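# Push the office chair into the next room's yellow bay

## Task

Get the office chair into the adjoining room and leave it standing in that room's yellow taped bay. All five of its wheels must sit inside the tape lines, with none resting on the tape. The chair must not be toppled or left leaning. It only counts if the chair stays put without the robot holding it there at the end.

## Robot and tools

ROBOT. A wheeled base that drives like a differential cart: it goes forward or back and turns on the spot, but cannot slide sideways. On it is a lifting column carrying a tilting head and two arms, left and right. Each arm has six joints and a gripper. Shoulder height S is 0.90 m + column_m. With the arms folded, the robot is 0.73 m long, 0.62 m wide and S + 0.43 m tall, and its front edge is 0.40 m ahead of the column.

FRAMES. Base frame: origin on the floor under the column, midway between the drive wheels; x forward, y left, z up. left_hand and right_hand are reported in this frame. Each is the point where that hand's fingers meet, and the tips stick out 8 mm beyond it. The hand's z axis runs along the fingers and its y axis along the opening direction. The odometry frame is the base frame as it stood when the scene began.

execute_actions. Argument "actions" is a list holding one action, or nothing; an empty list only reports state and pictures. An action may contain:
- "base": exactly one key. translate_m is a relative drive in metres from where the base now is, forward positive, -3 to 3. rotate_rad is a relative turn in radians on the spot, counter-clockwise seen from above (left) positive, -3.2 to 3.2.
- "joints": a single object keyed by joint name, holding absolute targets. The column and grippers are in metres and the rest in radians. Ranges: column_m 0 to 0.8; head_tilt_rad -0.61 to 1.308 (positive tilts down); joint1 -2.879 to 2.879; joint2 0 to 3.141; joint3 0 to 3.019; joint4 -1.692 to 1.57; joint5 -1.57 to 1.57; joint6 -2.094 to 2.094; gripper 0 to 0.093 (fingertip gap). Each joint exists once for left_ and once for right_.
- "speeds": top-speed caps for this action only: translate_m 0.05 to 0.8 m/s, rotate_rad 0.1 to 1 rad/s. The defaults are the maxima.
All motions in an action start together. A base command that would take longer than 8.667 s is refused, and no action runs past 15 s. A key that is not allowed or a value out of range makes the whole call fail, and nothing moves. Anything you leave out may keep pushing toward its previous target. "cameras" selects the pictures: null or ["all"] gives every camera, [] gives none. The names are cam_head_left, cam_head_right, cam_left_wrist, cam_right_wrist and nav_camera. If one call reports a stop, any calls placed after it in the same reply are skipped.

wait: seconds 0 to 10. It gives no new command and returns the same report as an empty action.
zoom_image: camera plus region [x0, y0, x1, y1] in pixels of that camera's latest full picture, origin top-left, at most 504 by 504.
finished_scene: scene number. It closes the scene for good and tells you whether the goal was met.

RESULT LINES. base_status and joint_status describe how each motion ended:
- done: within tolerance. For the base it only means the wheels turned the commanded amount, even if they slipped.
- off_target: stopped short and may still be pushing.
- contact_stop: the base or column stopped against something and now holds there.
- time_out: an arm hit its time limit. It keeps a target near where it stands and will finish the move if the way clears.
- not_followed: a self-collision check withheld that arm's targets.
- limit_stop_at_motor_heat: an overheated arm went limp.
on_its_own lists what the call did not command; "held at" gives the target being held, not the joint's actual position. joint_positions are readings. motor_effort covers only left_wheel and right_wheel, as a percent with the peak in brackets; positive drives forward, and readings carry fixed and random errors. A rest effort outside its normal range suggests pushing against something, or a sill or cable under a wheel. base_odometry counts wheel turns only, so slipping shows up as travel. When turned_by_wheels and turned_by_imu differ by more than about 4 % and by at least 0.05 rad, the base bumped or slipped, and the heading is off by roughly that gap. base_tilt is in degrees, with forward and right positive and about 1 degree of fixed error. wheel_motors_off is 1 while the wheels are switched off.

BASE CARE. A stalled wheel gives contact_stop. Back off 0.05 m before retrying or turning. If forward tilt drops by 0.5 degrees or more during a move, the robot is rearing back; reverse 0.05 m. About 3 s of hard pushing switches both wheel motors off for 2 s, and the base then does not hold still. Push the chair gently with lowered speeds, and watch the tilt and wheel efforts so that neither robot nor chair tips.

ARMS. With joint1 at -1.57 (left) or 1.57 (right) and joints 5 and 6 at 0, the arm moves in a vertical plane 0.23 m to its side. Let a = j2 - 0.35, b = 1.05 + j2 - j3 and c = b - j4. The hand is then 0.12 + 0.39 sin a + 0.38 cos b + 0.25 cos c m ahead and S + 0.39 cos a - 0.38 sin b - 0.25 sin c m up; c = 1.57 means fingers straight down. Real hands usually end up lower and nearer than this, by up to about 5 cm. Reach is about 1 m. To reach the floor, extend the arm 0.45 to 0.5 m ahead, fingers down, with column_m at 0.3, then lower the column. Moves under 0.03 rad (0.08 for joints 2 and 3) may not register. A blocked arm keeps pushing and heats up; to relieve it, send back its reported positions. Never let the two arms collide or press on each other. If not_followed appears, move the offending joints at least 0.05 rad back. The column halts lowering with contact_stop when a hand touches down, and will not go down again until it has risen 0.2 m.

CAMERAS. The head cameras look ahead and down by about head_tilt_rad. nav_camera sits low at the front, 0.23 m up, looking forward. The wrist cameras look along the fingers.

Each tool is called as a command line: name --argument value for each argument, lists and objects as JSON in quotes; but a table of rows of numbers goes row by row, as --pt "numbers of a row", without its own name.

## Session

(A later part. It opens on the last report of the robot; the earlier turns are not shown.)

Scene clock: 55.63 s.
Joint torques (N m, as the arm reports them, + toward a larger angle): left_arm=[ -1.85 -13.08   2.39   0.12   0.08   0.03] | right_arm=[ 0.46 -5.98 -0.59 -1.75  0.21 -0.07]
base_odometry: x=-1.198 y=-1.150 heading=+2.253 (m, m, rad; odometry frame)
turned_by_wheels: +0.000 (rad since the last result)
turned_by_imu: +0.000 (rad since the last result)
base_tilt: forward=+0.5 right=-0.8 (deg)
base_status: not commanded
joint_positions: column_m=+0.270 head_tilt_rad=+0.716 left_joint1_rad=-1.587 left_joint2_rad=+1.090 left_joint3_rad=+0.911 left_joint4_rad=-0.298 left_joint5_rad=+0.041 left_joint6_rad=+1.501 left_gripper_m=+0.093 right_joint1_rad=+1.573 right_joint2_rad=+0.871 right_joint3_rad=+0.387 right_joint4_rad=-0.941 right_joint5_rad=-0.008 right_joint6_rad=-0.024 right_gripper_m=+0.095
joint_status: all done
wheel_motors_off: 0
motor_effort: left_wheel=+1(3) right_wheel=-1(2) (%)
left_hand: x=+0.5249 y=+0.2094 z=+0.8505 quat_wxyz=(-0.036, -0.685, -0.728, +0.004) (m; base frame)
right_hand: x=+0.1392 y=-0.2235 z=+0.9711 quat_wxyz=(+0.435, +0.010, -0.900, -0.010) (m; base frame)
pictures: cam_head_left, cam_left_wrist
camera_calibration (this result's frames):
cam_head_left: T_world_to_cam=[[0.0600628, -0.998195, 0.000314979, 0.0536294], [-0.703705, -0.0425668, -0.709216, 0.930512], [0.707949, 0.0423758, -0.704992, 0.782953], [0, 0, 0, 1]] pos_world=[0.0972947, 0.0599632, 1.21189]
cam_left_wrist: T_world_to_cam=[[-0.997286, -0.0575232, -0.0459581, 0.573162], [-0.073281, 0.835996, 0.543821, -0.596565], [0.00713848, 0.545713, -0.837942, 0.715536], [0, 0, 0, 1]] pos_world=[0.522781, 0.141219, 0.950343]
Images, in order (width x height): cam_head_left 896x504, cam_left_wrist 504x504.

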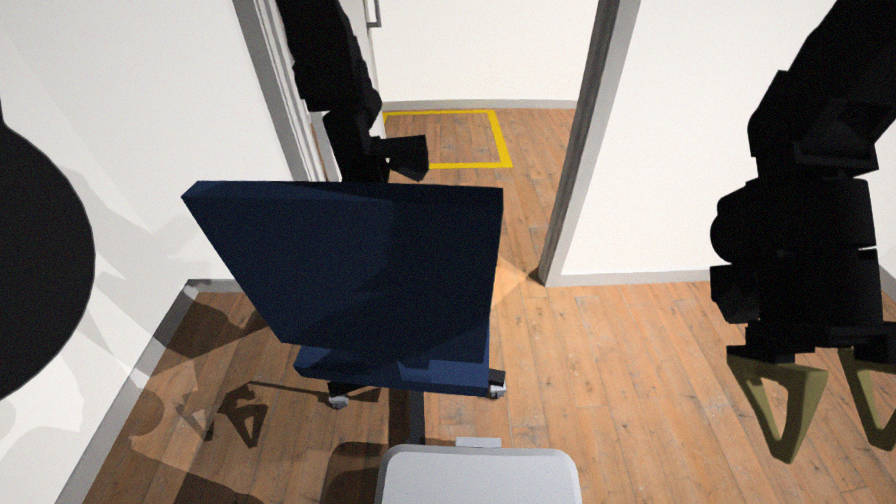

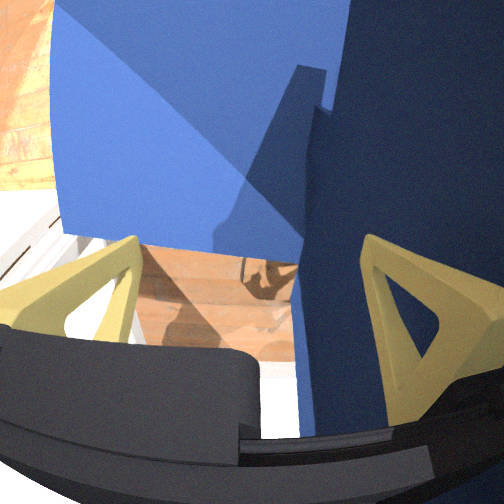

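execute_actions --actions '[{"joints":{"column_m":0.52}}]' --cameras '[]'

execute_actions --actions '[{"base":{"translate_m":-0.1}}]' --cameras '["cam_head_left","cam_left_wrist"]'

execute_actions --actions '[{"joints":{"column_m":0.4}}]' --cameras '["cam_head_left","cam_left_wrist"]'

Scene clock: 61.30 s.
Joint torques (N m, as the arm reports them, + toward a larger angle): left_arm=[ -1.68 -13.04   3.37   0.01   0.09   0.02] | right_arm=[ 0.48 -5.88 -0.59 -1.74  0.21 -0.08]
base_odometry: x=-1.198 y=-1.150 heading=+2.253 (m, m, rad; odometry frame)
turned_by_wheels: +0.000 (rad since the last result)
turned_by_imu: +0.000 (rad since the last result)
base_tilt: forward=+0.6 right=-0.8 (deg)
base_status: not commanded
joint_positions: column_m=+0.520 head_tilt_rad=+0.716 left_joint1_rad=-1.587 left_joint2_rad=+1.090 left_joint3_rad=+0.899 left_joint4_rad=-0.296 left_joint5_rad=+0.041 left_joint6_rad=+1.501 left_gripper_m=+0.093 right_joint1_rad=+1.573 right_joint2_rad=+0.871 right_joint3_rad=+0.387 right_joint4_rad=-0.941 right_joint5_rad=-0.008 right_joint6_rad=-0.024 right_gripper_m=+0.095
joint_status: all done
wheel_motors_off: 0
motor_effort: left_wheel=+1(3) right_wheel=-3(4) (%)
left_hand: x=+0.5181 y=+0.2095 z=+1.0987 quat_wxyz=(-0.032, -0.685, -0.728, +0.008) (m; base frame)
right_hand: x=+0.1392 y=-0.2235 z=+1.2209 quat_wxyz=(+0.435, +0.010, -0.900, -0.010) (m; base frame)
pictures: none
No camera images: the call's "cameras" was empty. Leave "cameras" out to get every camera's image.

Scene clock: 62.80 s.
Joint torques (N m, as the arm reports them, + toward a larger angle): left_arm=[ -1.67 -12.44   3.72   0.03   0.08   0.02] | right_arm=[ 0.46 -6.03 -0.65 -1.73  0.21 -0.08]
base_odometry: x=-1.135 y=-1.227 heading=+2.252 (m, m, rad; odometry frame)
turned_by_wheels: -0.001 (rad since the last result)
turned_by_imu: -0.001 (rad since the last result)
base_tilt: forward=+0.5 right=-0.8 (deg)
base_status: done
joint_positions: column_m=+0.520 head_tilt_rad=+0.716 left_joint1_rad=-1.587 left_joint2_rad=+1.091 left_joint3_rad=+0.894 left_joint4_rad=-0.296 left_joint5_rad=+0.041 left_joint6_rad=+1.501 left_gripper_m=+0.093 right_joint1_rad=+1.573 right_joint2_rad=+0.871 right_joint3_rad=+0.388 right_joint4_rad=-0.941 right_joint5_rad=-0.008 right_joint6_rad=-0.024 right_gripper_m=+0.095
joint_status: not commanded
wheel_motors_off: 0
motor_effort: left_wheel=-1(30) right_wheel=+0(28) (%)
left_hand: x=+0.5147 y=+0.2095 z=+1.0979 quat_wxyz=(-0.030, -0.685, -0.728, +0.010) (m; base frame)
right_hand: x=+0.1394 y=-0.2235 z=+1.2209 quat_wxyz=(+0.435, +0.010, -0.900, -0.010) (m; base frame)
pictures: cam_head_left, cam_left_wrist
camera_calibration (this result's frames):
cam_head_left: T_world_to_cam=[[0.0600628, -0.998195, 0.000319742, 0.0535435], [-0.703649, -0.0425668, -0.709271, 1.1078], [0.708004, 0.0423758, -0.704935, 0.959013], [0, 0, 0, 1]] pos_world=[0.0972982, 0.0599632, 1.46175]
cam_left_wrist: T_world_to_cam=[[-0.997907, -0.0572965, -0.0299837, 0.557142], [-0.0643733, 0.835941, 0.545031, -0.737792], [-0.00616368, 0.54582, -0.83788, 0.929646], [0, 0, 0, 1]] pos_world=[0.514211, 0.141254, 1.19776]
Images, in order (width x height): cam_head_left 896x504, cam_left_wrist 504x504.

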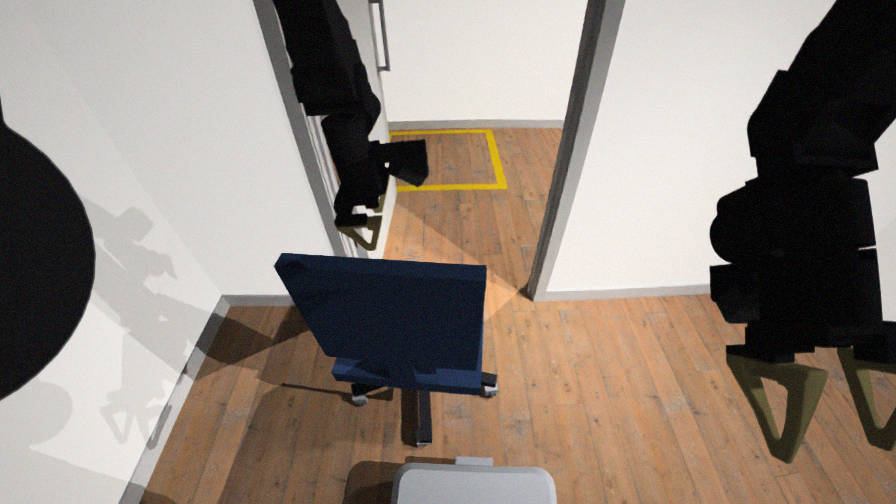

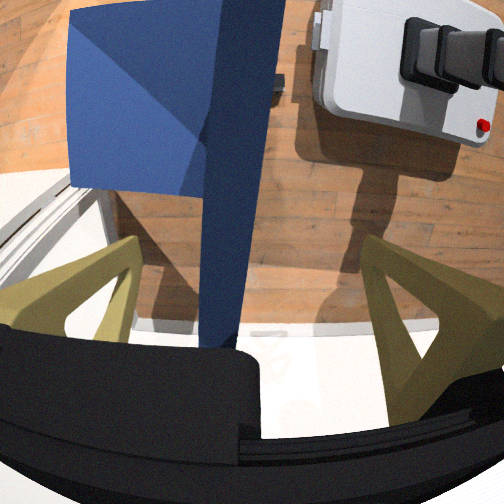

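Scene clock: 64.93 s.
Joint torques (N m, as the arm reports them, + toward a larger angle): left_arm=[ -1.71 -12.95   3.77  -0.07   0.09   0.02] | right_arm=[ 0.43 -6.02 -0.65 -1.75  0.21 -0.08]
base_odometry: x=-1.135 y=-1.227 heading=+2.252 (m, m, rad; odometry frame)
turned_by_wheels: +0.000 (rad since the last result)
turned_by_imu: +0.000 (rad since the last result)
base_tilt: forward=+0.5 right=-0.8 (deg)
base_status: not commanded
joint_positions: column_m=+0.400 head_tilt_rad=+0.716 left_joint1_rad=-1.587 left_joint2_rad=+1.091 left_joint3_rad=+0.894 left_joint4_rad=-0.296 left_joint5_rad=+0.041 left_joint6_rad=+1.501 left_gripper_m=+0.093 right_joint1_rad=+1.573 right_joint2_rad=+0.871 right_joint3_rad=+0.388 right_joint4_rad=-0.941 right_joint5_rad=-0.008 right_joint6_rad=-0.024 right_gripper_m=+0.095
joint_status: all done
wheel_motors_off: 0
motor_effort: left_wheel=-2(1) right_wheel=+2(0) (%)
left_hand: x=+0.5147 y=+0.2095 z=+0.9780 quat_wxyz=(-0.030, -0.685, -0.728, +0.010) (m; base frame)
right_hand: x=+0.1394 y=-0.2235 z=+1.1010 quat_wxyz=(+0.435, +0.010, -0.900, -0.010) (m; base frame)
pictures: cam_head_left, cam_left_wrist
camera_calibration (this result's frames):
cam_head_left: T_world_to_cam=[[0.0600628, -0.998195, 0.00031979, 0.0535818], [-0.703649, -0.0425668, -0.709272, 1.02279], [0.708005, 0.0423758, -0.704935, 0.874521], [0, 0, 0, 1]] pos_world=[0.0972982, 0.0599632, 1.3419]
cam_left_wrist: T_world_to_cam=[[-0.997907, -0.0572965, -0.0299837, 0.553548], [-0.0643733, 0.835941, 0.545031, -0.672466], [-0.00616368, 0.54582, -0.83788, 0.829221], [0, 0, 0, 1]] pos_world=[0.514211, 0.141254, 1.0779]
Images, in order (width x height): cam_head_left 896x504, cam_left_wrist 504x504.

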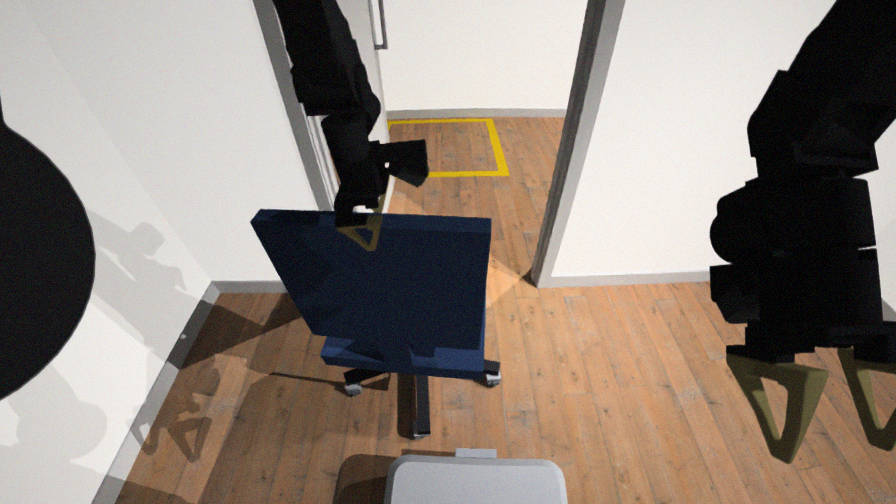

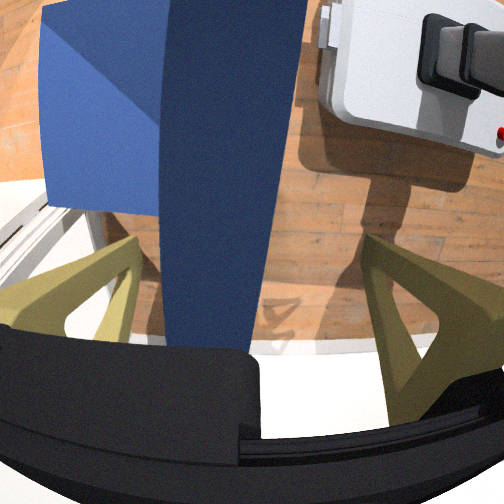

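execute_actions --actions '[{"joints":{"column_m":0.36}}]' --cameras '[]'

execute_actions --actions '[{"joints":{"left_gripper_m":0.0}}]' --cameras '[]'

execute_actions --actions '[{"joints":{"left_joint1_rad":-1.82}}]' --cameras '["cam_head_left","nav_camera"]'

Scene clock: 69.13 s.
Joint torques (N m, as the arm reports them, + toward a larger angle): left_arm=[ -1.67 -12.8    3.7    0.01   0.09   0.03] | right_arm=[ 0.44 -6.12 -0.64 -1.75  0.21 -0.08]
base_odometry: x=-1.135 y=-1.227 heading=+2.252 (m, m, rad; odometry frame)
turned_by_wheels: +0.000 (rad since the last result)
turned_by_imu: +0.000 (rad since the last result)
base_tilt: forward=+0.5 right=-0.8 (deg)
base_status: not commanded
joint_positions: column_m=+0.360 head_tilt_rad=+0.716 left_joint1_rad=-1.587 left_joint2_rad=+1.091 left_joint3_rad=+0.894 left_joint4_rad=-0.296 left_joint5_rad=+0.041 left_joint6_rad=+1.501 left_gripper_m=+0.093 right_joint1_rad=+1.573 right_joint2_rad=+0.871 right_joint3_rad=+0.388 right_joint4_rad=-0.941 right_joint5_rad=-0.008 right_joint6_rad=-0.024 right_gripper_m=+0.095
joint_status: all done
wheel_motors_off: 0
motor_effort: left_wheel=-2(0) right_wheel=+3(1) (%)
left_hand: x=+0.5147 y=+0.2095 z=+0.9380 quat_wxyz=(-0.030, -0.685, -0.728, +0.010) (m; base frame)
right_hand: x=+0.1394 y=-0.2235 z=+1.0610 quat_wxyz=(+0.435, +0.010, -0.900, -0.010) (m; base frame)
pictures: none
No camera images: the call's "cameras" was empty. Leave "cameras" out to get every camera's image.

Scene clock: 69.90 s.
Joint torques (N m, as the arm reports them, + toward a larger angle): left_arm=[ -1.12 -13.22   1.92   0.07  -0.31  -0.45] | right_arm=[ 0.48 -5.87 -0.62 -1.73  0.21 -0.07]
base_odometry: x=-1.135 y=-1.227 heading=+2.252 (m, m, rad; odometry frame)
turned_by_wheels: +0.000 (rad since the last result)
turned_by_imu: +0.000 (rad since the last result)
base_tilt: forward=+0.5 right=-0.9 (deg)
base_status: not commanded
joint_positions: column_m=+0.360 head_tilt_rad=+0.716 left_joint1_rad=-1.595 left_joint2_rad=+1.091 left_joint3_rad=+0.917 left_joint4_rad=-0.298 left_joint5_rad=+0.050 left_joint6_rad=+1.557 left_gripper_m=+0.040 right_joint1_rad=+1.573 right_joint2_rad=+0.871 right_joint3_rad=+0.388 right_joint4_rad=-0.941 right_joint5_rad=-0.008 right_joint6_rad=-0.024 right_gripper_m=+0.095
joint_status: left_gripper_m off_target (ended at +0.040, target +0.000)
wheel_motors_off: 0
motor_effort: left_wheel=-6(9) right_wheel=+2(1) (%)
left_hand: x=+0.5278 y=+0.2036 z=+0.9411 quat_wxyz=(-0.043, -0.706, -0.707, +0.008) (m; base frame)
right_hand: x=+0.1394 y=-0.2235 z=+1.0610 quat_wxyz=(+0.435, +0.010, -0.900, -0.010) (m; base frame)
pictures: none
No camera images: the call's "cameras" was empty. Leave "cameras" out to get every camera's image.

Scene clock: 72.03 s.
Joint torques (N m, as the arm reports them, + toward a larger angle): left_arm=[ -7.96 -14.21   2.17  -0.34   1.49   1.2 ] | right_arm=[ 0.45 -5.99 -0.65 -1.73  0.21 -0.08]
base_odometry: x=-1.135 y=-1.227 heading=+2.252 (m, m, rad; odometry frame)
turned_by_wheels: +0.000 (rad since the last result)
turned_by_imu: +0.000 (rad since the last result)
base_tilt: forward=+0.5 right=-0.9 (deg)
base_status: not commanded
joint_positions: column_m=+0.360 head_tilt_rad=+0.716 left_joint1_rad=-1.761 left_joint2_rad=+1.109 left_joint3_rad=+0.912 left_joint4_rad=-0.287 left_joint5_rad=+0.012 left_joint6_rad=+1.363 left_gripper_m=+0.040 right_joint1_rad=+1.573 right_joint2_rad=+0.871 right_joint3_rad=+0.388 right_joint4_rad=-0.941 right_joint5_rad=-0.008 right_joint6_rad=-0.024 right_gripper_m=+0.095
joint_status: left_joint1_rad time_out (moved -0.166 of -0.225)
wheel_motors_off: 0
on_its_own: left_joint1_rad reads -1.761 and still pushes toward -1.820 since a time_out
motor_effort: left_wheel=-1(7) right_wheel=-4(5) (%)
left_hand: x=+0.5174 y=+0.1269 z=+0.9414 quat_wxyz=(-0.071, -0.662, -0.744, +0.057) (m; base frame)
right_hand: x=+0.1394 y=-0.2235 z=+1.0610 quat_wxyz=(+0.435, +0.010, -0.900, -0.010) (m; base frame)
pictures: cam_head_left, nav_camera
camera_calibration (this result's frames):
cam_head_left: T_world_to_cam=[[0.0600628, -0.998195, 0.000319788, 0.0535946], [-0.703649, -0.0425668, -0.709272, 0.994407], [0.708005, 0.0423758, -0.704935, 0.846316], [0, 0, 0, 1]] pos_world=[0.0972982, 0.0599632, 1.30189]
Images, in order (width x height): cam_head_left 896x504, nav_camera 896x504.

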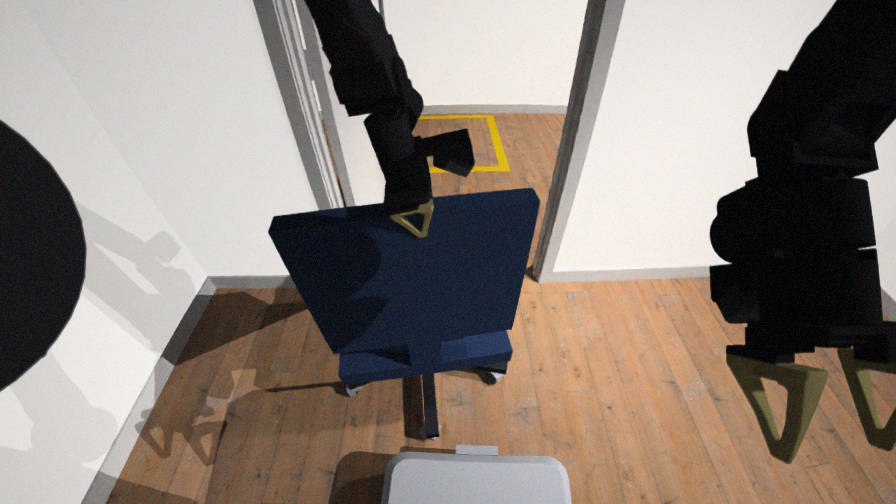

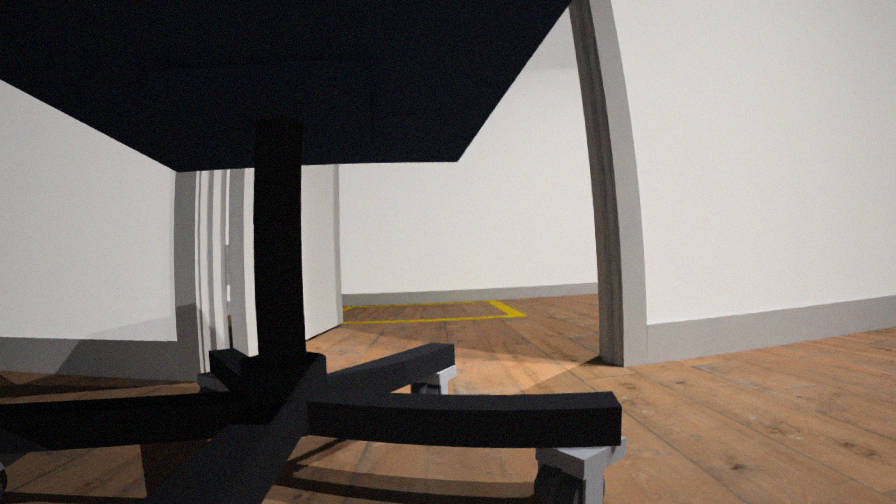

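execute_actions --actions '[{"base":{"translate_m":0.35},"joints":{"left_joint6_rad":1.7,"left_joint1_rad":-1.8},"speeds":{"translate_m":0.15}}]' --cameras '["cam_head_left","nav_camera"]'

Scene clock: 78.00 s.
Joint torques (N m, as the arm reports them, + toward a larger angle): left_arm=[ -2.11 -13.93   5.4    1.04  -0.19  -0.44] | right_arm=[ 0.46 -6.2  -0.78 -1.72  0.21 -0.08]
base_odometry: x=-1.355 y=-0.956 heading=+2.253 (m, m, rad; odometry frame)
turned_by_wheels: +0.000 (rad since the last result)
turned_by_imu: +0.001 (rad since the last result)
base_tilt: forward=+0.4 right=-1.0 (deg)
base_status: done
joint_positions: column_m=+0.360 head_tilt_rad=+0.716 left_joint1_rad=-1.814 left_joint2_rad=+1.115 left_joint3_rad=+0.871 left_joint4_rad=-0.329 left_joint5_rad=+0.051 left_joint6_rad=+1.756 left_gripper_m=+0.039 right_joint1_rad=+1.573 right_joint2_rad=+0.871 right_joint3_rad=+0.389 right_joint4_rad=-0.941 right_joint5_rad=-0.008 right_joint6_rad=-0.024 right_gripper_m=+0.095
joint_status: left_joint6_rad time_out (moved +0.393 of +0.337); the others done
wheel_motors_off: 0
on_its_own: left_joint6_rad reads +1.756 and still pushes toward +1.700 since a time_out
motor_effort: left_wheel=+3(39) right_wheel=-2(27) (%)
left_hand: x=+0.4763 y=+0.0972 z=+0.9409 quat_wxyz=(-0.082, -0.801, -0.584, +0.102) (m; base frame)
right_hand: x=+0.1402 y=-0.2235 z=+1.0607 quat_wxyz=(+0.435, +0.010, -0.901, -0.010) (m; base frame)
pictures: cam_head_left, nav_camera
camera_calibration (this result's frames):
cam_head_left: T_world_to_cam=[[0.0600628, -0.998195, 0.000323799, 0.0535892], [-0.703601, -0.0425668, -0.709319, 0.994468], [0.708052, 0.0423758, -0.704888, 0.84625], [0, 0, 0, 1]] pos_world=[0.0973012, 0.0599632, 1.30189]
Images, in order (width x height): cam_head_left 896x504, nav_camera 896x504.

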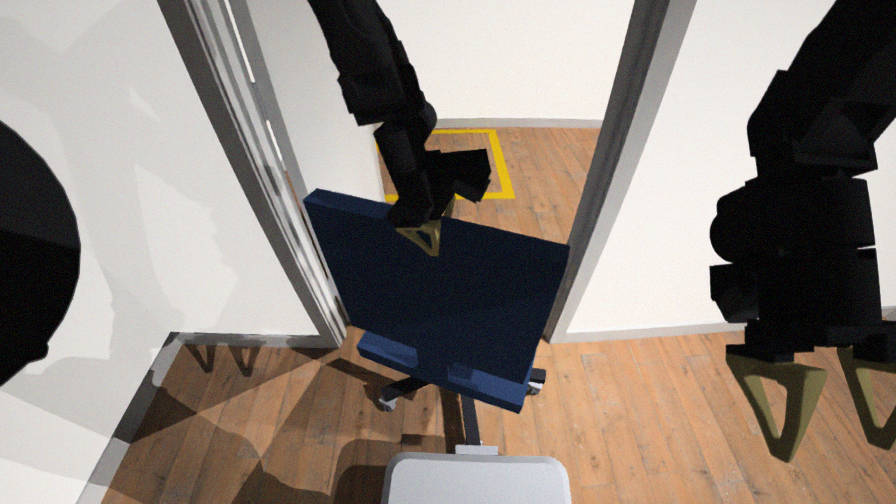

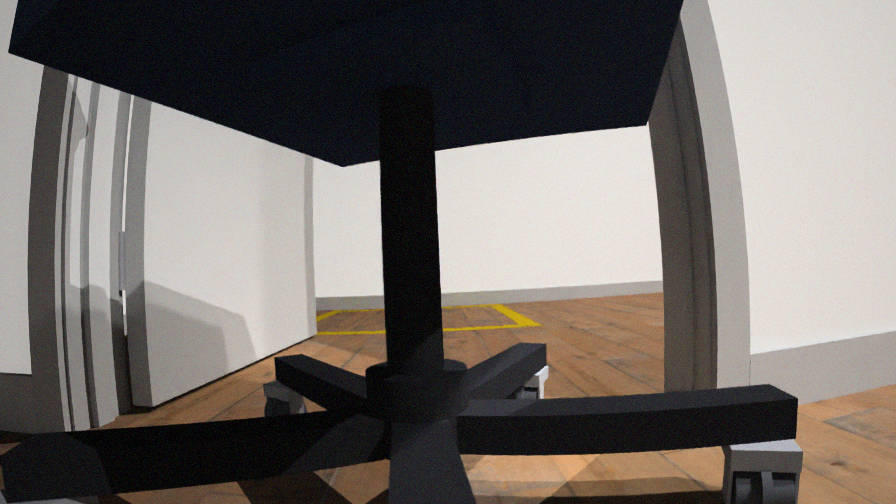

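execute_actions --actions '[{"base":{"rotate_rad":0.05},"joints":{"left_joint6_rad":1.55,"left_joint1_rad":-1.78}}]' --cameras '[]'

execute_actions --actions '[{"base":{"translate_m":0.35},"speeds":{"translate_m":0.15}}]' --cameras '["cam_head_left","nav_camera"]'

Scene clock: 82.17 s.
Joint torques (N m, as the arm reports them, + toward a larger angle): left_arm=[  0.94 -15.01   4.09   0.81  -0.51  -1.42] | right_arm=[ 0.45 -6.02 -0.75 -1.73  0.21 -0.08]
base_odometry: x=-1.355 y=-0.956 heading=+2.301 (m, m, rad; odometry frame)
turned_by_wheels: +0.048 (rad since the last result)
turned_by_imu: +0.048 (rad since the last result)
base_tilt: forward=+0.5 right=-0.9 (deg)
base_status: done
joint_positions: column_m=+0.360 head_tilt_rad=+0.716 left_joint1_rad=-1.836 left_joint2_rad=+1.127 left_joint3_rad=+0.885 left_joint4_rad=-0.323 left_joint5_rad=+0.058 left_joint6_rad=+1.723 left_gripper_m=+0.040 right_joint1_rad=+1.573 right_joint2_rad=+0.871 right_joint3_rad=+0.389 right_joint4_rad=-0.941 right_joint5_rad=-0.008 right_joint6_rad=-0.024 right_gripper_m=+0.095
joint_status: left_joint1_rad time_out (moved -0.021 of +0.034); left_joint6_rad time_out (moved -0.033 of -0.206)
wheel_motors_off: 0
on_its_own: left_joint1_rad reads -1.836 and still pushes toward -1.780 since a time_out; left_joint6_rad reads +1.723 and still pushes toward +1.550 since a time_out
motor_effort: left_wheel=-1(41) right_wheel=+2(34) (%)
left_hand: x=+0.4808 y=+0.0843 z=+0.9407 quat_wxyz=(-0.093, -0.793, -0.592, +0.109) (m; base frame)
right_hand: x=+0.1402 y=-0.2235 z=+1.0607 quat_wxyz=(+0.435, +0.010, -0.901, -0.010) (m; base frame)
pictures: none
No camera images: the call's "cameras" was empty. Leave "cameras" out to get every camera's image.

not run: a stop came earlier in this reply.

execute_actions --actions '[{"base":{"translate_m":0.35},"speeds":{"translate_m":0.15}}]' --cameras '["cam_head_left","nav_camera"]'

Scene clock: 86.40 s.
Joint torques (N m, as the arm reports them, + toward a larger angle): left_arm=[ -1.31 -14.28   4.05   0.6   -0.21  -0.71] | right_arm=[ 0.47 -6.14 -0.83 -1.69  0.21 -0.08]
base_odometry: x=-1.589 y=-0.695 heading=+2.301 (m, m, rad; odometry frame)
turned_by_wheels: +0.000 (rad since the last result)
turned_by_imu: +0.001 (rad since the last result)
base_tilt: forward=+0.5 right=-0.9 (deg)
base_status: done
joint_positions: column_m=+0.360 head_tilt_rad=+0.716 left_joint1_rad=-1.805 left_joint2_rad=+1.116 left_joint3_rad=+0.886 left_joint4_rad=-0.317 left_joint5_rad=+0.051 left_joint6_rad=+1.638 left_gripper_m=+0.040 right_joint1_rad=+1.573 right_joint2_rad=+0.872 right_joint3_rad=+0.389 right_joint4_rad=-0.941 right_joint5_rad=-0.008 right_joint6_rad=-0.024 right_gripper_m=+0.095
joint_status: not commanded
wheel_motors_off: 0
on_its_own: left_joint6_rad reads +1.638 and still pushes toward +1.550 since a time_out; left_joint6_rad moved -0.085 toward your old target +1.550
motor_effort: left_wheel=-2(75) right_wheel=-3(57) (%)
left_hand: x=+0.4889 y=+0.1004 z=+0.9410 quat_wxyz=(-0.083, -0.764, -0.633, +0.095) (m; base frame)
right_hand: x=+0.1397 y=-0.2235 z=+1.0609 quat_wxyz=(+0.435, +0.010, -0.900, -0.010) (m; base frame)
pictures: cam_head_left, nav_camera
camera_calibration (this result's frames):
cam_head_left: T_world_to_cam=[[0.0600627, -0.998195, 0.000338761, 0.053569], [-0.703425, -0.0425668, -0.709494, 0.994695], [0.708228, 0.0423758, -0.704711, 0.846004], [0, 0, 0, 1]] pos_world=[0.0973122, 0.0599632, 1.3019]
Images, in order (width x height): cam_head_left 896x504, nav_camera 896x504.

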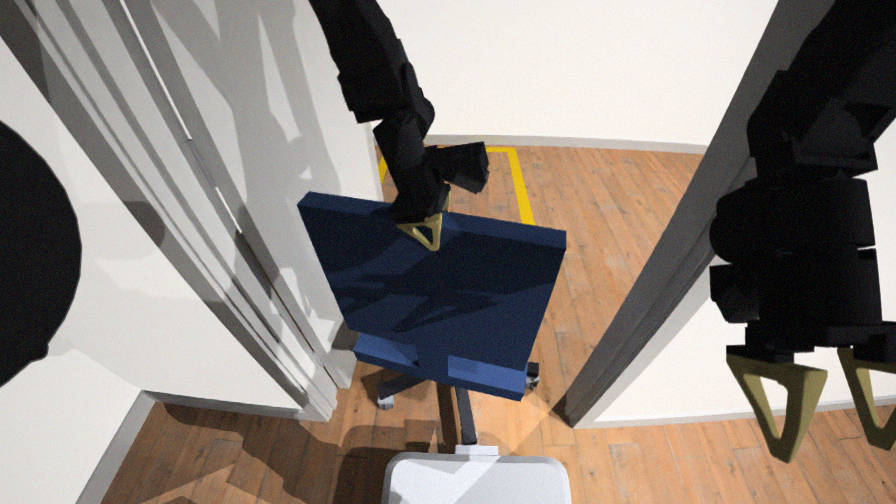

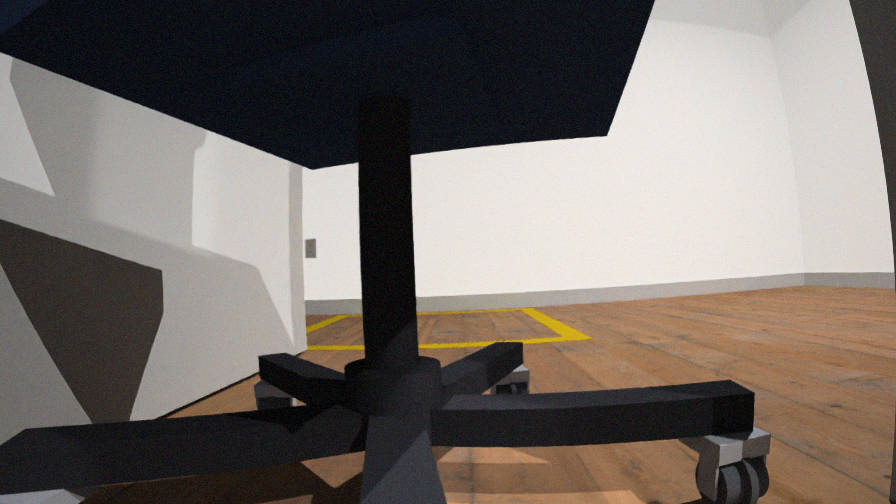

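execute_actions --actions '[{"base":{"translate_m":0.8},"joints":{"head_tilt_rad":0.6},"speeds":{"translate_m":0.2}}]' --cameras '["cam_head_left","nav_camera"]'

Scene clock: 93.90 s.
Joint torques (N m, as the arm reports them, + toward a larger angle): left_arm=[ -4.57 -13.81   3.28   0.14   1.06   0.65] | right_arm=[ 0.45 -6.33 -0.88 -1.75  0.21 -0.08]
base_odometry: x=-2.123 y=-0.099 heading=+2.302 (m, m, rad; odometry frame)
turned_by_wheels: +0.000 (rad since the last result)
turned_by_imu: +0.002 (rad since the last result)
base_tilt: forward=+0.5 right=-0.9 (deg)
base_status: done
joint_positions: column_m=+0.360 head_tilt_rad=+0.617 left_joint1_rad=-1.761 left_joint2_rad=+1.106 left_joint3_rad=+0.898 left_joint4_rad=-0.302 left_joint5_rad=+0.022 left_joint6_rad=+1.478 left_gripper_m=+0.039 right_joint1_rad=+1.573 right_joint2_rad=+0.874 right_joint3_rad=+0.390 right_joint4_rad=-0.942 right_joint5_rad=-0.008 right_joint6_rad=-0.024 right_gripper_m=+0.095
joint_status: all done
wheel_motors_off: 0
on_its_own: left_joint6_rad reads +1.478 and still pushes toward +1.550 since a time_out
motor_effort: left_wheel=+2(58) right_wheel=-4(36) (%)
left_hand: x=+0.5058 y=+0.1261 z=+0.9406 quat_wxyz=(-0.068, -0.705, -0.703, +0.065) (m; base frame)
right_hand: x=+0.1399 y=-0.2235 z=+1.0608 quat_wxyz=(+0.436, +0.010, -0.900, -0.010) (m; base frame)
pictures: cam_head_left, nav_camera
camera_calibration (this result's frames):
cam_head_left: T_world_to_cam=[[0.0597368, -0.998195, 0.00625703, 0.045619], [-0.63007, -0.0425668, -0.775371, 1.0797], [0.774237, 0.0423758, -0.631475, 0.744124], [0, 0, 0, 1]] pos_world=[0.101433, 0.0599632, 1.30678]
Images, in order (width x height): cam_head_left 896x504, nav_camera 896x504.

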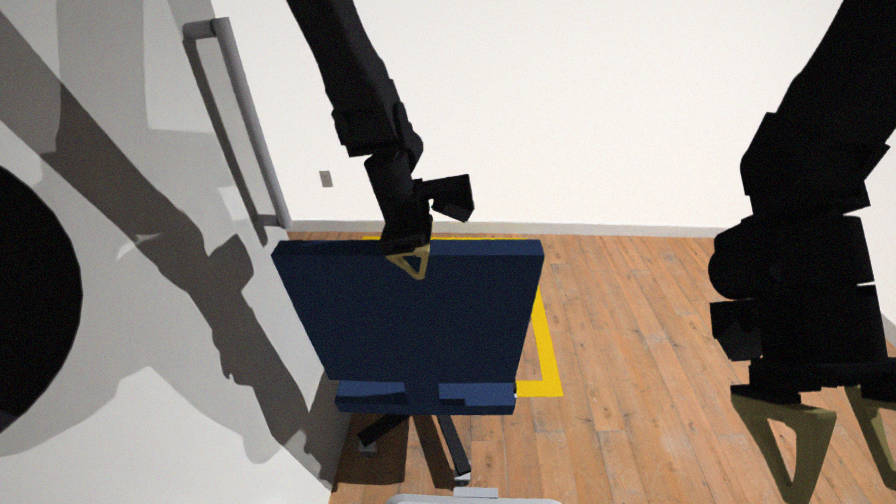

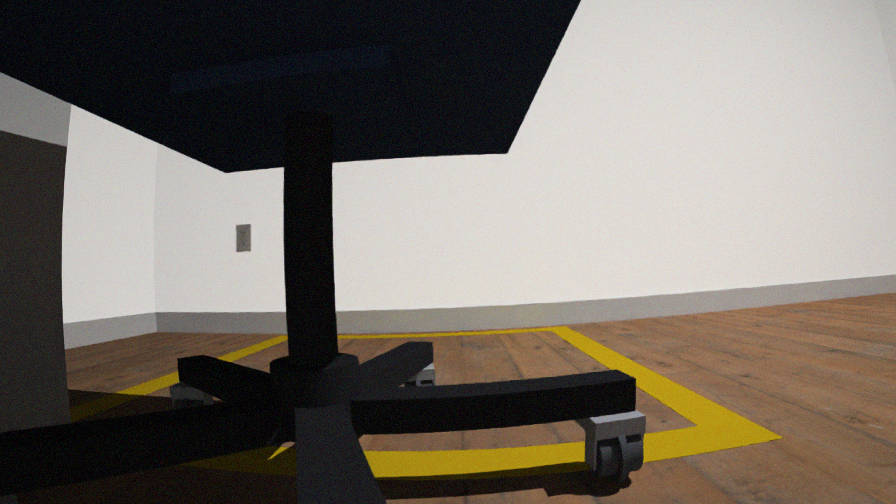

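execute_actions --actions '[{"base":{"translate_m":0.45},"joints":{"left_joint1_rad":-1.85,"head_tilt_rad":0.9},"speeds":{"translate_m":0.15}}]' --cameras '["cam_head_left","nav_camera","cam_left_wrist"]'

Scene clock: 100.53 s.
Joint torques (N m, as the arm reports them, + toward a larger angle): left_arm=[ -6.81 -14.2    4.25   0.05   1.37   0.88] | right_arm=[ 0.46 -6.13 -0.9  -1.7   0.21 -0.08]
base_odometry: x=-2.423 y=+0.236 heading=+2.302 (m, m, rad; odometry frame)
turned_by_wheels: +0.000 (rad since the last result)
turned_by_imu: +0.001 (rad since the last result)
base_tilt: forward=+0.5 right=-0.9 (deg)
base_status: done
joint_positions: column_m=+0.360 head_tilt_rad=+0.901 left_joint1_rad=-1.808 left_joint2_rad=+1.113 left_joint3_rad=+0.886 left_joint4_rad=-0.298 left_joint5_rad=+0.016 left_joint6_rad=+1.451 left_gripper_m=+0.040 right_joint1_rad=+1.573 right_joint2_rad=+0.874 right_joint3_rad=+0.390 right_joint4_rad=-0.942 right_joint5_rad=-0.008 right_joint6_rad=-0.024 right_gripper_m=+0.095
joint_status: left_joint1_rad time_out (moved -0.047 of -0.089); the others done
wheel_motors_off: 0
on_its_own: left_joint6_rad reads +1.451 and still pushes toward +1.550 since a time_out
motor_effort: left_wheel=+1(36) right_wheel=-3(26) (%)
left_hand: x=+0.4951 y=+0.1043 z=+0.9412 quat_wxyz=(-0.072, -0.703, -0.703, +0.083) (m; base frame)
right_hand: x=+0.1401 y=-0.2235 z=+1.0607 quat_wxyz=(+0.436, +0.010, -0.900, -0.010) (m; base frame)
pictures: cam_head_left, cam_left_wrist, nav_camera
camera_calibration (this result's frames):
cam_head_left: T_world_to_cam=[[0.0590966, -0.998195, -0.0107347, 0.0685227], [-0.822116, -0.0425668, -0.567726, 0.809803], [0.566244, 0.0423758, -0.823148, 1.01252], [0, 0, 0, 1]] pos_world=[0.0883667, 0.0599632, 1.29394]
cam_left_wrist: T_world_to_cam=[[-0.999922, 0.00571069, 0.0110663, 0.482594], [0.00967381, 0.915806, 0.401503, -0.475681], [-0.00784177, 0.401579, -0.915791, 0.944858], [0, 0, 0, 1]] pos_world=[0.494568, 0.0534408, 1.05094]
Images, in order (width x height): cam_head_left 896x504, cam_left_wrist 504x504, nav_camera 896x504.

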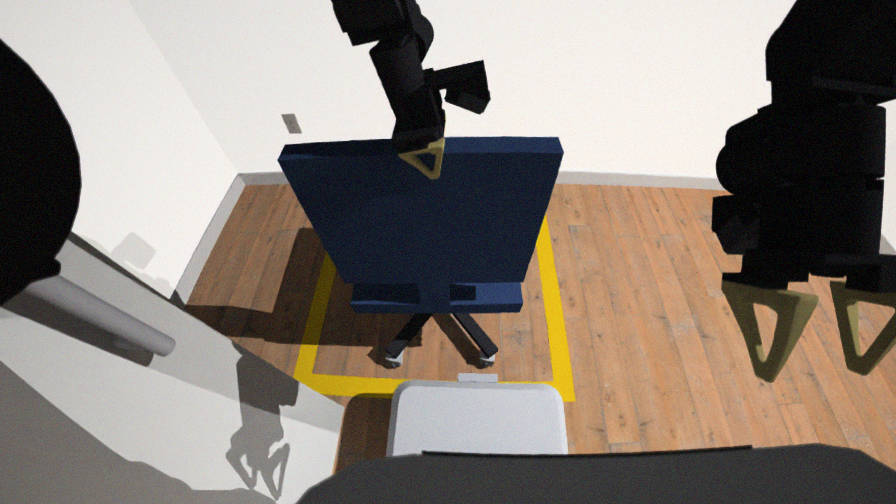

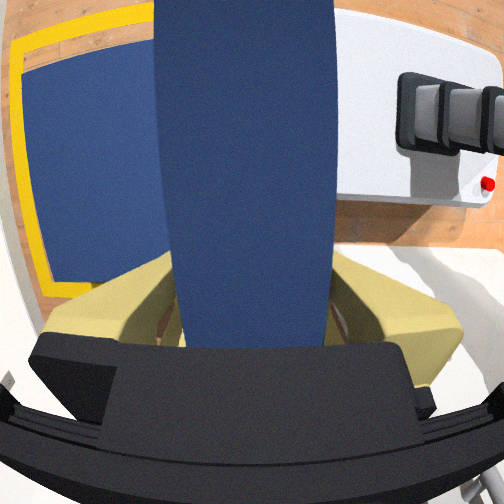

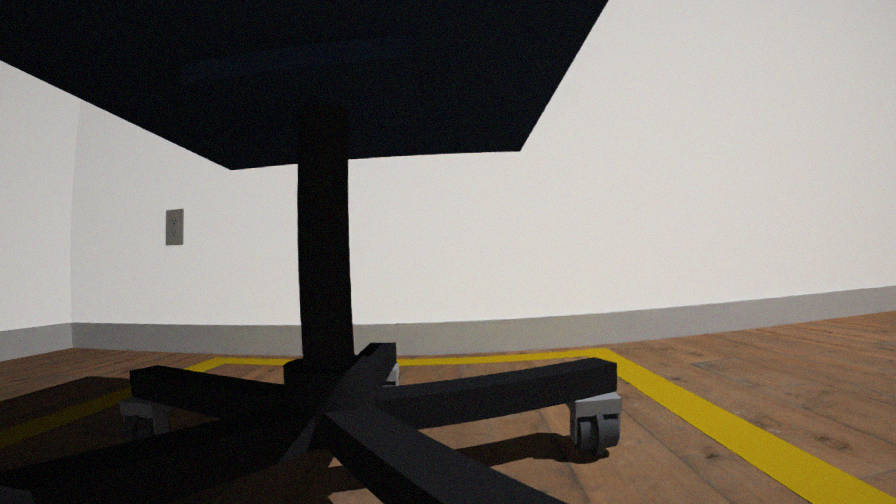

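execute_actions --actions '[{"base":{"translate_m":0.07},"joints":{"left_joint1_rad":-1.81,"left_joint6_rad":1.46},"speeds":{"translate_m":0.1}}]' --cameras '[]'

execute_actions --actions '[{"joints":{"left_gripper_m":0.093}}]' --cameras '[]'

execute_actions --actions '[{"joints":{"column_m":0.55}}]' --cameras '[]'

execute_actions --actions '[{"base":{"translate_m":-0.3}}]'

Scene clock: 104.27 s.
Joint torques (N m, as the arm reports them, + toward a larger angle): left_arm=[ -3.49 -14.21   4.69   0.08   0.69   0.25] | right_arm=[ 0.43 -6.26 -0.85 -1.73  0.21 -0.08]
base_odometry: x=-2.470 y=+0.288 heading=+2.302 (m, m, rad; odometry frame)
turned_by_wheels: +0.000 (rad since the last result)
turned_by_imu: +0.000 (rad since the last result)
base_tilt: forward=+0.5 right=-0.8 (deg)
base_status: done
joint_positions: column_m=+0.360 head_tilt_rad=+0.901 left_joint1_rad=-1.806 left_joint2_rad=+1.112 left_joint3_rad=+0.880 left_joint4_rad=-0.300 left_joint5_rad=+0.030 left_joint6_rad=+1.435 left_gripper_m=+0.039 right_joint1_rad=+1.573 right_joint2_rad=+0.874 right_joint3_rad=+0.390 right_joint4_rad=-0.942 right_joint5_rad=-0.008 right_joint6_rad=-0.024 right_gripper_m=+0.095
joint_status: all done
wheel_motors_off: 0
motor_effort: left_wheel=+0(36) right_wheel=-1(27) (%)
left_hand: x=+0.4910 y=+0.1033 z=+0.9410 quat_wxyz=(-0.073, -0.696, -0.708, +0.091) (m; base frame)
right_hand: x=+0.1399 y=-0.2235 z=+1.0608 quat_wxyz=(+0.436, +0.010, -0.900, -0.010) (m; base frame)
pictures: none
No camera images: the call's "cameras" was empty. Leave "cameras" out to get every camera's image.

Scene clock: 105.00 s.
Joint torques (N m, as the arm reports them, + toward a larger angle): left_arm=[ -3.56 -13.97   4.37   0.08   0.43   0.08] | right_arm=[ 0.46 -6.27 -0.8  -1.69  0.21 -0.07]
base_odometry: x=-2.470 y=+0.288 heading=+2.302 (m, m, rad; odometry frame)
turned_by_wheels: +0.000 (rad since the last result)
turned_by_imu: +0.000 (rad since the last result)
base_tilt: forward=+0.5 right=-1.0 (deg)
base_status: not commanded
joint_positions: column_m=+0.360 head_tilt_rad=+0.901 left_joint1_rad=-1.806 left_joint2_rad=+1.111 left_joint3_rad=+0.885 left_joint4_rad=-0.300 left_joint5_rad=+0.037 left_joint6_rad=+1.452 left_gripper_m=+0.093 right_joint1_rad=+1.573 right_joint2_rad=+0.874 right_joint3_rad=+0.390 right_joint4_rad=-0.942 right_joint5_rad=-0.008 right_joint6_rad=-0.024 right_gripper_m=+0.095
joint_status: all done
wheel_motors_off: 0
motor_effort: left_wheel=+0(0) right_wheel=+1(1) (%)
left_hand: x=+0.4939 y=+0.1021 z=+0.9420 quat_wxyz=(-0.078, -0.702, -0.702, +0.091) (m; base frame)
right_hand: x=+0.1399 y=-0.2235 z=+1.0608 quat_wxyz=(+0.436, +0.010, -0.900, -0.010) (m; base frame)
pictures: none
No camera images: the call's "cameras" was empty. Leave "cameras" out to get every camera's image.

Scene clock: 108.07 s.
Joint torques (N m, as the arm reports them, + toward a larger angle): left_arm=[ -3.72 -14.     4.42   0.11   0.42   0.1 ] | right_arm=[ 0.47 -6.13 -0.81 -1.72  0.21 -0.07]
base_odometry: x=-2.470 y=+0.288 heading=+2.302 (m, m, rad; odometry frame)
turned_by_wheels: +0.000 (rad since the last result)
turned_by_imu: +0.000 (rad since the last result)
base_tilt: forward=+0.5 right=-0.9 (deg)
base_status: not commanded
joint_positions: column_m=+0.550 head_tilt_rad=+0.901 left_joint1_rad=-1.806 left_joint2_rad=+1.111 left_joint3_rad=+0.885 left_joint4_rad=-0.300 left_joint5_rad=+0.037 left_joint6_rad=+1.452 left_gripper_m=+0.093 right_joint1_rad=+1.573 right_joint2_rad=+0.874 right_joint3_rad=+0.390 right_joint4_rad=-0.942 right_joint5_rad=-0.008 right_joint6_rad=-0.024 right_gripper_m=+0.095
joint_status: all done
wheel_motors_off: 0
motor_effort: left_wheel=+1(0) right_wheel=+0(1) (%)
left_hand: x=+0.4939 y=+0.1021 z=+1.1319 quat_wxyz=(-0.078, -0.702, -0.702, +0.091) (m; base frame)
right_hand: x=+0.1399 y=-0.2235 z=+1.2506 quat_wxyz=(+0.436, +0.010, -0.900, -0.010) (m; base frame)
pictures: none
No camera images: the call's "cameras" was empty. Leave "cameras" out to get every camera's image.

Scene clock: 110.20 s.
Joint torques (N m, as the arm reports them, + toward a larger angle): left_arm=[ -3.68 -14.21   3.97   0.14   0.39   0.09] | right_arm=[ 0.47 -6.25 -0.65 -1.72  0.21 -0.08]
base_odometry: x=-2.270 y=+0.065 heading=+2.302 (m, m, rad; odometry frame)
turned_by_wheels: +0.000 (rad since the last result)
turned_by_imu: +0.000 (rad since the last result)
base_tilt: forward=+0.5 right=-0.9 (deg)
base_status: done
joint_positions: column_m=+0.550 head_tilt_rad=+0.902 left_joint1_rad=-1.806 left_joint2_rad=+1.110 left_joint3_rad=+0.890 left_joint4_rad=-0.300 left_joint5_rad=+0.037 left_joint6_rad=+1.453 left_gripper_m=+0.093 right_joint1_rad=+1.573 right_joint2_rad=+0.874 right_joint3_rad=+0.387 right_joint4_rad=-0.942 right_joint5_rad=-0.008 right_joint6_rad=-0.024 right_gripper_m=+0.095
joint_status: not commanded
wheel_motors_off: 0
motor_effort: left_wheel=+0(31) right_wheel=+0(28) (%)
left_hand: x=+0.4976 y=+0.1018 z=+1.1331 quat_wxyz=(-0.080, -0.702, -0.702, +0.089) (m; base frame)
right_hand: x=+0.1386 y=-0.2235 z=+1.2510 quat_wxyz=(+0.437, +0.010, -0.899, -0.010) (m; base frame)
pictures: cam_head_left, cam_head_right, cam_left_wrist, cam_right_wrist, nav_camera
camera_calibration (this result's frames):
cam_head_left: T_world_to_cam=[[0.0590873, -0.998195, -0.0107858, 0.0706397], [-0.822608, -0.0425668, -0.567014, 0.91651], [0.565531, 0.0423758, -0.823638, 1.16958], [0, 0, 0, 1]] pos_world=[0.0883215, 0.0599632, 1.48374]
cam_head_right: T_world_to_cam=[[0.0366362, -0.99918, -0.0172413, -0.0486262], [-0.807845, -0.0194559, -0.589074, 0.947951], [0.588256, 0.0355097, -0.807895, 1.13941], [0, 0, 0, 1]] pos_world=[0.0973153, -0.0706032, 1.4781]
cam_left_wrist: T_world_to_cam=[[-0.999949, 0.00590691, 0.00822889, 0.486239], [0.00860798, 0.923736, 0.382932, -0.529662], [-0.00533938, 0.382983, -0.92374, 1.1313], [0, 0, 0, 1]] pos_world=[0.496813, 0.0531286, 1.24385]
cam_right_wrist: T_world_to_cam=[[0.0128728, -0.998996, -0.0429171, -0.177034], [-0.0511947, -0.0435229, 0.99774, -1.24187], [-0.998606, -0.0106466, -0.0517036, 0.32832], [0, 0, 0, 1]] pos_world=[0.266563, -0.22741, 1.24844]
Images, in order (width x height): cam_head_left 896x504, cam_head_right 896x504, cam_left_wrist 504x504, cam_right_wrist 504x504, nav_camera 896x504.

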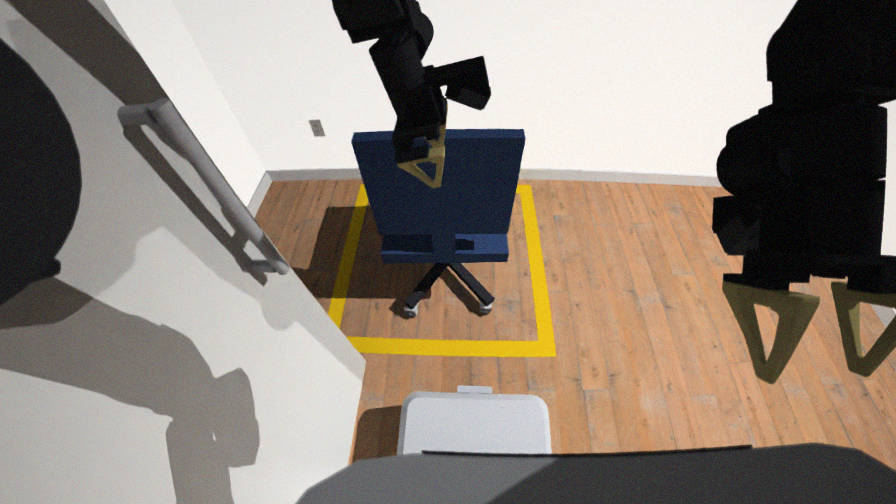

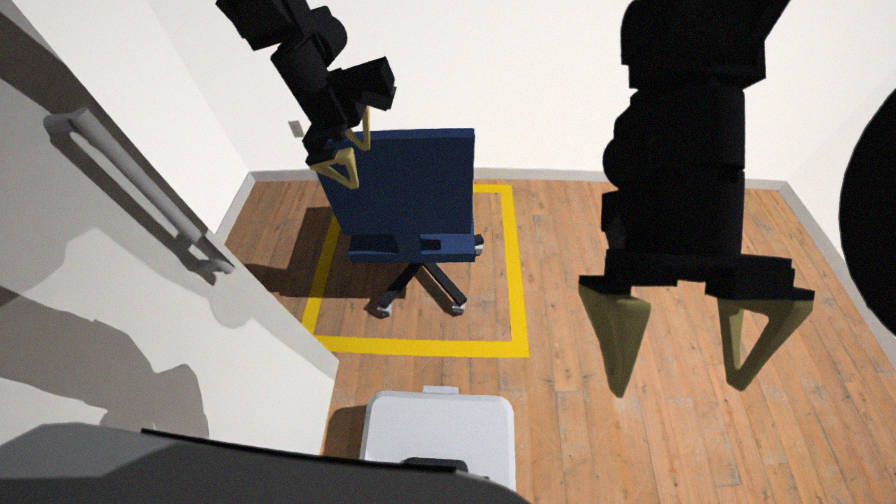

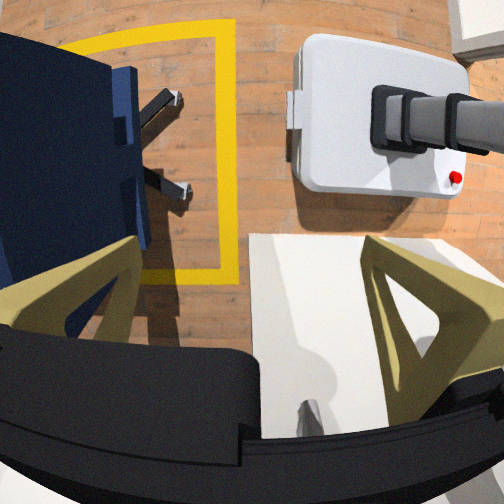

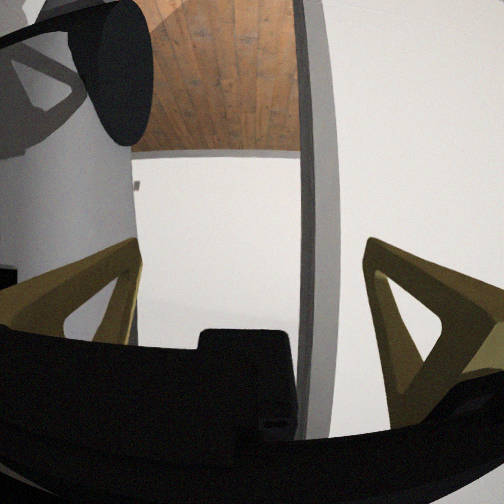

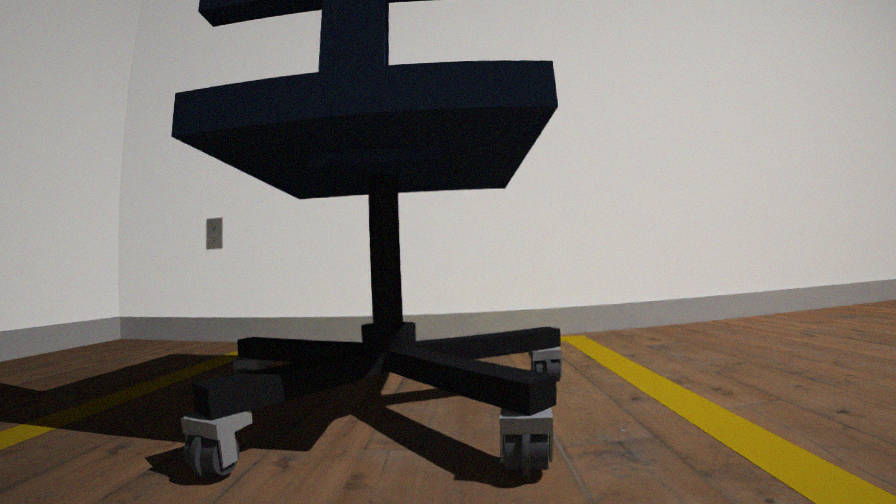

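Centered.

finished_scene --scene 1

The scene is finished: the task was done.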